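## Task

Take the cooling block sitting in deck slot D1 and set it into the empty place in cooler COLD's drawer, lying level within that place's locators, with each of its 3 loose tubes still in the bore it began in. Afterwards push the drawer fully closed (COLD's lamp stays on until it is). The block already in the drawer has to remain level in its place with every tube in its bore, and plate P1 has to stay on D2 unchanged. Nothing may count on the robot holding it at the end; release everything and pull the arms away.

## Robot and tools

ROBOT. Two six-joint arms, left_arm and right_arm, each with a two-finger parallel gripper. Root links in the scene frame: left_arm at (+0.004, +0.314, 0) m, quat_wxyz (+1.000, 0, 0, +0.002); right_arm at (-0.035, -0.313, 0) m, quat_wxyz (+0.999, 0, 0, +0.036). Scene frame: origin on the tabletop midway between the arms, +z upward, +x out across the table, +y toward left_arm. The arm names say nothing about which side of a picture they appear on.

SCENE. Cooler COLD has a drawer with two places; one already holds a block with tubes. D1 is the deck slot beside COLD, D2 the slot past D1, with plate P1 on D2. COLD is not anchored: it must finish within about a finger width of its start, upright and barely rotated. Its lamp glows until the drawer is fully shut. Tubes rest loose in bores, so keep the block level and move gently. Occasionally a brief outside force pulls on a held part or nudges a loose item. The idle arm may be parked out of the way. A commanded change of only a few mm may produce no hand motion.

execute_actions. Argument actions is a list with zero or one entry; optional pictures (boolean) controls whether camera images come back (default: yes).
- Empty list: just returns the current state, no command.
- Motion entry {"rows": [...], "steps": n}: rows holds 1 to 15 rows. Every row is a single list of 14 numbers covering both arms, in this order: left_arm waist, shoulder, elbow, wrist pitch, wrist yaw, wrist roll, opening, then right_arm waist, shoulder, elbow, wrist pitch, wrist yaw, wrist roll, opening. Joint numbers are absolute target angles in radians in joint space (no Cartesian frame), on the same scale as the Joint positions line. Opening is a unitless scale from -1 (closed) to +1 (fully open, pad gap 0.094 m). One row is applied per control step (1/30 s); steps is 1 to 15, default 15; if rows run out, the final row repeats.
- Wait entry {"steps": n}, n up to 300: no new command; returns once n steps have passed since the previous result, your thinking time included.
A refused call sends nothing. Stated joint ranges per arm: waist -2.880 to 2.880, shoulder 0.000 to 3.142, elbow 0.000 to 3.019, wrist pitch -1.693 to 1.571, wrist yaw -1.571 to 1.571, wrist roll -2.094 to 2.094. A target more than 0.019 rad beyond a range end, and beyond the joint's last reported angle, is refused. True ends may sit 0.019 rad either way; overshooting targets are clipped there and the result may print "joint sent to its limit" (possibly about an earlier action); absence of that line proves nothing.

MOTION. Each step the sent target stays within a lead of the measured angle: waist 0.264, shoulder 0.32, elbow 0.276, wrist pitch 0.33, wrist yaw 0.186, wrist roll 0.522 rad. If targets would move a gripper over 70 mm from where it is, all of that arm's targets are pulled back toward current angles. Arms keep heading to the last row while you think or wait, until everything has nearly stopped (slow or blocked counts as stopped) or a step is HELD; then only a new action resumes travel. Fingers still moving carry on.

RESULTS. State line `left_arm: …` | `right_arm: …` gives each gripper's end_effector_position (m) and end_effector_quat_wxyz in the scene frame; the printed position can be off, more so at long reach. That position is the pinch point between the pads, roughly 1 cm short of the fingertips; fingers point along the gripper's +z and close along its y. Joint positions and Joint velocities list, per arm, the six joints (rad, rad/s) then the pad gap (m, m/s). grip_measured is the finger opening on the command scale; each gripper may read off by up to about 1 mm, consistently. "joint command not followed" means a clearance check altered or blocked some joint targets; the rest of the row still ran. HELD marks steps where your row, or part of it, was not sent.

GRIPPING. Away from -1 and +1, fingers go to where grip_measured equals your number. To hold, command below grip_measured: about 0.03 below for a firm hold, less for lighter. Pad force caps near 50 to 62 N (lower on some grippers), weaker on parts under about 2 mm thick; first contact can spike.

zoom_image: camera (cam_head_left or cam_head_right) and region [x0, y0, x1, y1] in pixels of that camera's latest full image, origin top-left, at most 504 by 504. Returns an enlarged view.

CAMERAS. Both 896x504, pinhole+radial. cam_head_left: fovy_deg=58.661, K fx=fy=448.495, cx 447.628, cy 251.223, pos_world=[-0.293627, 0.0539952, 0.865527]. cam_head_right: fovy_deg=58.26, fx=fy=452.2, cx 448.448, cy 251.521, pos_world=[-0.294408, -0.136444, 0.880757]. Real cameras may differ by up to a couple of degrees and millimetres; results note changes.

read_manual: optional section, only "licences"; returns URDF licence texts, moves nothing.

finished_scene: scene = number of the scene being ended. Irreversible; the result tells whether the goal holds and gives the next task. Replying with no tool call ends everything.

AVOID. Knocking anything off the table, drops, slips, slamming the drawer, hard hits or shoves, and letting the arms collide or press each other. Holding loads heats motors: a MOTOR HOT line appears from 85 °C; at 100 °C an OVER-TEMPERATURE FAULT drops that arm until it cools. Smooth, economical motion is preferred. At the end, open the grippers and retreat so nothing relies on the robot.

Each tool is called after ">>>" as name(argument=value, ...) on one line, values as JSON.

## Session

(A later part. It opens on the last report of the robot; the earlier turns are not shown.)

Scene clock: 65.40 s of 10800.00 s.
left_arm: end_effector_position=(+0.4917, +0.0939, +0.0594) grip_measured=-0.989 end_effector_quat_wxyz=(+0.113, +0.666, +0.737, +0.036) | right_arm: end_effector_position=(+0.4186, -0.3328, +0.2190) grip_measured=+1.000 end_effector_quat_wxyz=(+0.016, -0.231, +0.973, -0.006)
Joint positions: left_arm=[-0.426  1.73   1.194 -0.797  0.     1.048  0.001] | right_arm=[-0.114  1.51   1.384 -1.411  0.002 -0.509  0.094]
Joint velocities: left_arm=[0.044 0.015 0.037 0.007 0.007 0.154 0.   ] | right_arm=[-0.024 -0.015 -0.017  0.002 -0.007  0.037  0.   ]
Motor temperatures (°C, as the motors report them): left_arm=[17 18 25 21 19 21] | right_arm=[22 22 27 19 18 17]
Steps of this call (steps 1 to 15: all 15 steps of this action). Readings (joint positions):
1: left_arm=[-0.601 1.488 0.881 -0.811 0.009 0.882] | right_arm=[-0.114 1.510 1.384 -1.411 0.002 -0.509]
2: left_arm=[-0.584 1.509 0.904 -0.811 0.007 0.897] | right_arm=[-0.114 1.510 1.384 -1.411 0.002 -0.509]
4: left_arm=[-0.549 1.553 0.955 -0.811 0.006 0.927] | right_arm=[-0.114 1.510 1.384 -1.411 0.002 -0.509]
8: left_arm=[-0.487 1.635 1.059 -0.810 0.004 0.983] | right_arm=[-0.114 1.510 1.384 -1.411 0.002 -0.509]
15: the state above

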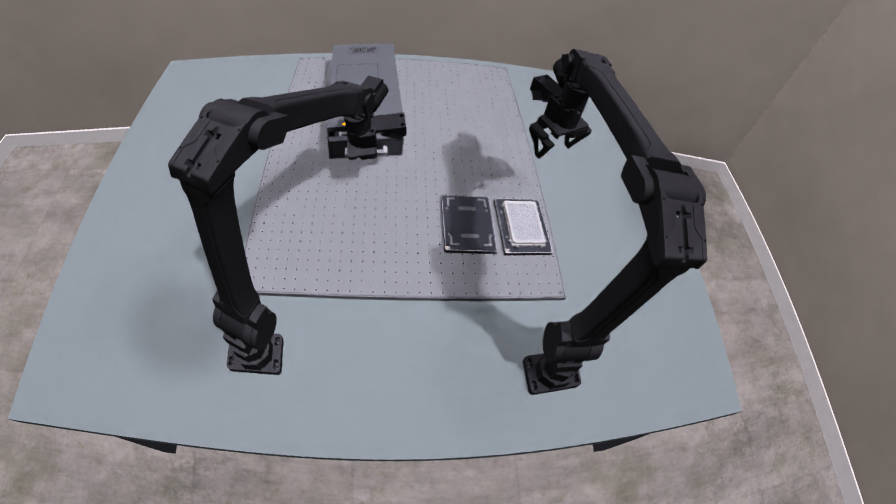

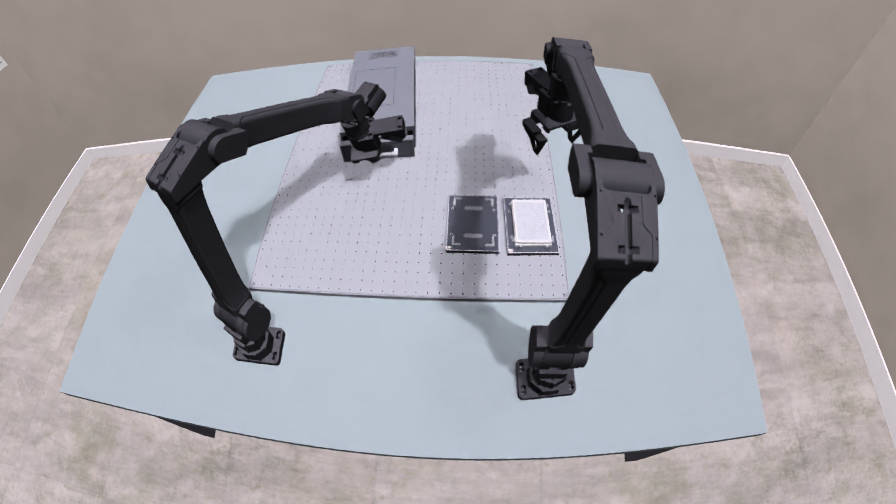

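>>> execute_actions(actions=[{"rows":[[-0.415,1.78,1.235,-0.78,0,1.1,-1,-0.1,1.5,1.4,-1.4,0,-0.5,1],[-0.415,1.78,1.235,-0.77,0,1.1,-1,-0.1,1.5,1.4,-1.4,0,-0.5,1],[-0.41,1.785,1.235,-0.755,0,1.1,-1,-0.1,1.5,1.4,-1.4,0,-0.5,1],[-0.41,1.785,1.235,-0.74,0,1.1,-1,-0.1,1.5,1.4,-1.4,0,-0.5,1],[-0.405,1.79,1.235,-0.725,0,1.1,-1,-0.1,1.5,1.4,-1.4,0,-0.5,1],[-0.405,1.79,1.235,-0.71,0,1.1,-1,-0.1,1.5,1.4,-1.4,0,-0.5,1],[-0.4,1.79,1.235,-0.695,0,1.1,-1,-0.1,1.5,1.4,-1.4,0,-0.5,1],[-0.4,1.79,1.235,-0.68,0,1.1,-1,-0.1,1.5,1.4,-1.4,0,-0.5,1],[-0.395,1.79,1.235,-0.665,0,1.1,-1,-0.1,1.5,1.4,-1.4,0,-0.5,1],[-0.395,1.79,1.235,-0.65,0,1.1,-1,-0.1,1.5,1.4,-1.4,0,-0.5,1],[-0.39,1.79,1.235,-0.635,0,1.1,-1,-0.1,1.5,1.4,-1.4,0,-0.5,1],[-0.39,1.79,1.235,-0.62,0,1.1,-1,-0.1,1.5,1.4,-1.4,0,-0.5,1]]}])

>>> execute_actions(actions=[{"rows":[[-0.3,1.3,0.8,-0.8,0,1.1,-1,-0.1,1.5,1.4,-1.4,0,-0.5,1]]}])

Scene clock: 68.50 s of 10800.00 s.
left_arm: end_effector_position=(+0.5280, +0.0954, +0.0524) grip_measured=-0.989 end_effector_quat_wxyz=(+0.166, +0.664, +0.727, +0.058) | right_arm: end_effector_position=(+0.4186, -0.3328, +0.2190) grip_measured=+1.000 end_effector_quat_wxyz=(+0.016, -0.231, +0.973, -0.006)
Joint positions: left_arm=[-0.396  1.764  1.194 -0.648  0.003  1.088  0.001] | right_arm=[-0.114  1.51   1.384 -1.411  0.002 -0.509  0.094]
Joint velocities: left_arm=[-0.015  0.005  0.017 -0.012  0.022 -0.037  0.   ] | right_arm=[-0.015 -0.005 -0.002  0.007 -0.037 -0.066  0.   ]
Motor temperatures (°C, as the motors report them): left_arm=[17 18 25 21 19 21] | right_arm=[22 22 27 19 18 17]
Steps of this call (steps 1 to 30: the robot went on to your last target; steps 31 to 78: nothing new was sent; steps 79 to 93: all 15 steps of this action). Readings (joint positions):
79: left_arm=[-0.425 1.731 1.194 -0.797 0.000 1.072] | right_arm=[-0.114 1.510 1.384 -1.411 0.002 -0.509]
80: left_arm=[-0.425 1.733 1.194 -0.794 0.000 1.075] | right_arm=[-0.114 1.510 1.384 -1.411 0.002 -0.509]
82: left_arm=[-0.423 1.740 1.194 -0.779 0.000 1.080] | right_arm=[-0.114 1.510 1.384 -1.411 0.002 -0.509]
86: left_arm=[-0.415 1.757 1.194 -0.725 0.000 1.085] | right_arm=[-0.114 1.510 1.384 -1.411 0.002 -0.509]
93: the state above

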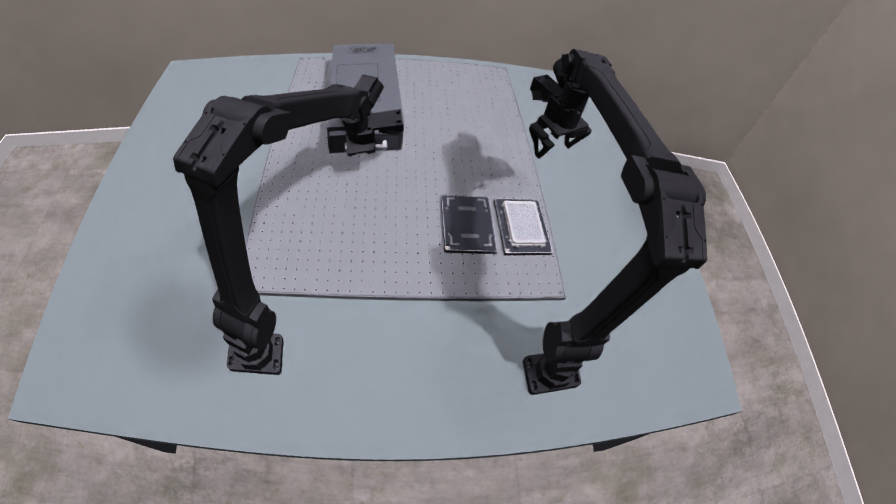

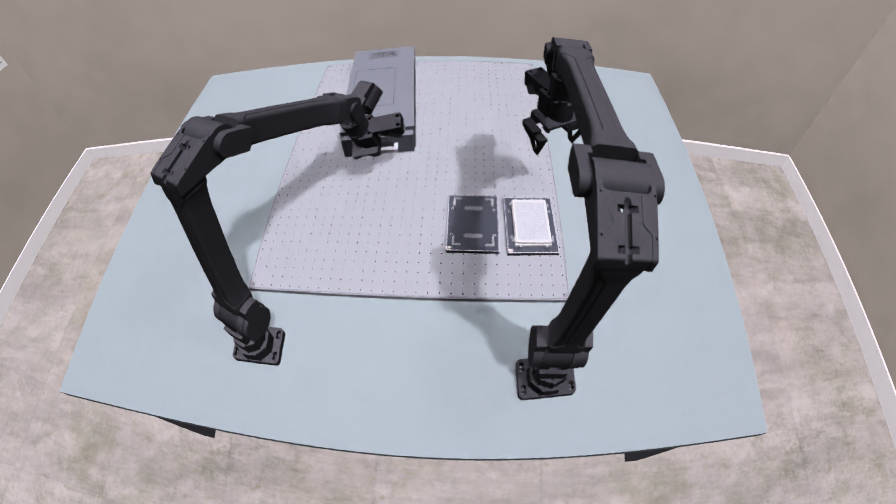

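Scene clock: 69.00 s of 10800.00 s.
left_arm: end_effector_position=(+0.3771, +0.2010, +0.1121) grip_measured=-0.989 end_effector_quat_wxyz=(+0.149, +0.629, +0.761, +0.063) | right_arm: end_effector_position=(+0.4186, -0.3328, +0.2190) grip_measured=+1.000 end_effector_quat_wxyz=(+0.016, -0.231, +0.973, -0.006)
Joint positions: left_arm=[-0.296  1.252  0.802 -0.796  0.     1.089  0.001] | right_arm=[-0.114  1.51   1.384 -1.411  0.002 -0.509  0.094]
Joint velocities: left_arm=[-0.015  0.181  0.002  0.017  0.007  0.066 -0.001] | right_arm=[ 0.005  0.005 -0.002 -0.012  0.022 -0.037  0.   ]
Motor temperatures (°C, as the motors report them): left_arm=[17 18 25 21 19 21] | right_arm=[22 22 27 19 18 17]
Steps of this call (steps 1 to 15: all 15 steps of this action). Readings (joint positions):
1: left_arm=[-0.394 1.754 1.178 -0.652 0.003 1.088] | right_arm=[-0.114 1.510 1.384 -1.411 0.002 -0.509]
2: left_arm=[-0.389 1.728 1.143 -0.663 0.003 1.088] | right_arm=[-0.114 1.510 1.384 -1.411 0.002 -0.509]
4: left_arm=[-0.371 1.649 1.046 -0.698 0.003 1.088] | right_arm=[-0.114 1.510 1.384 -1.411 0.002 -0.509]
8: left_arm=[-0.319 1.428 0.854 -0.765 0.002 1.088] | right_arm=[-0.114 1.510 1.384 -1.411 0.002 -0.509]
15: the state above

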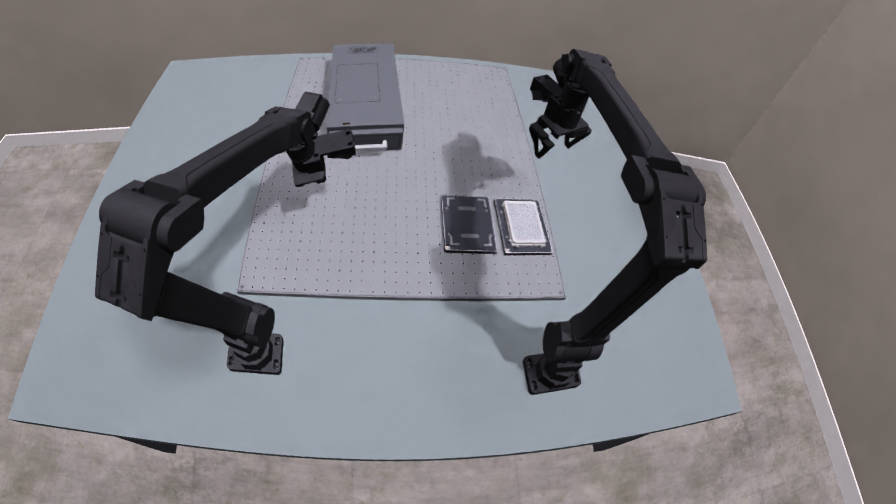

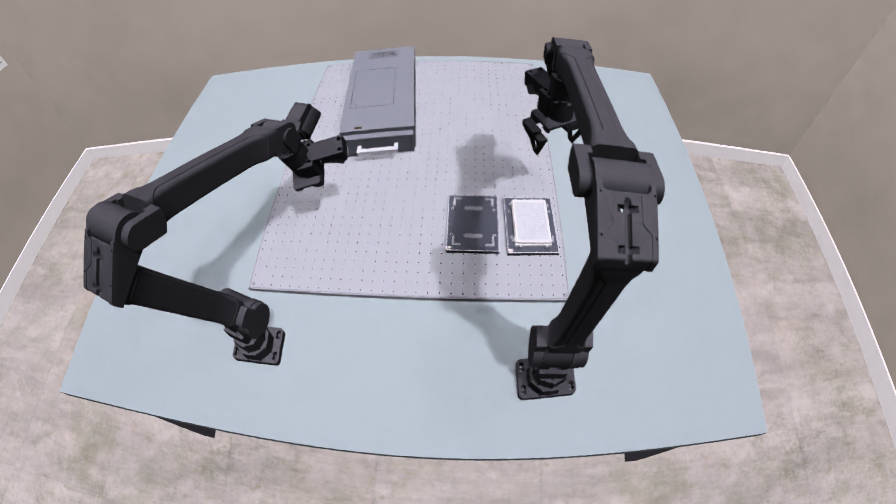

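>>> finished_scene(scene=2)

The scene is finished: the task was done.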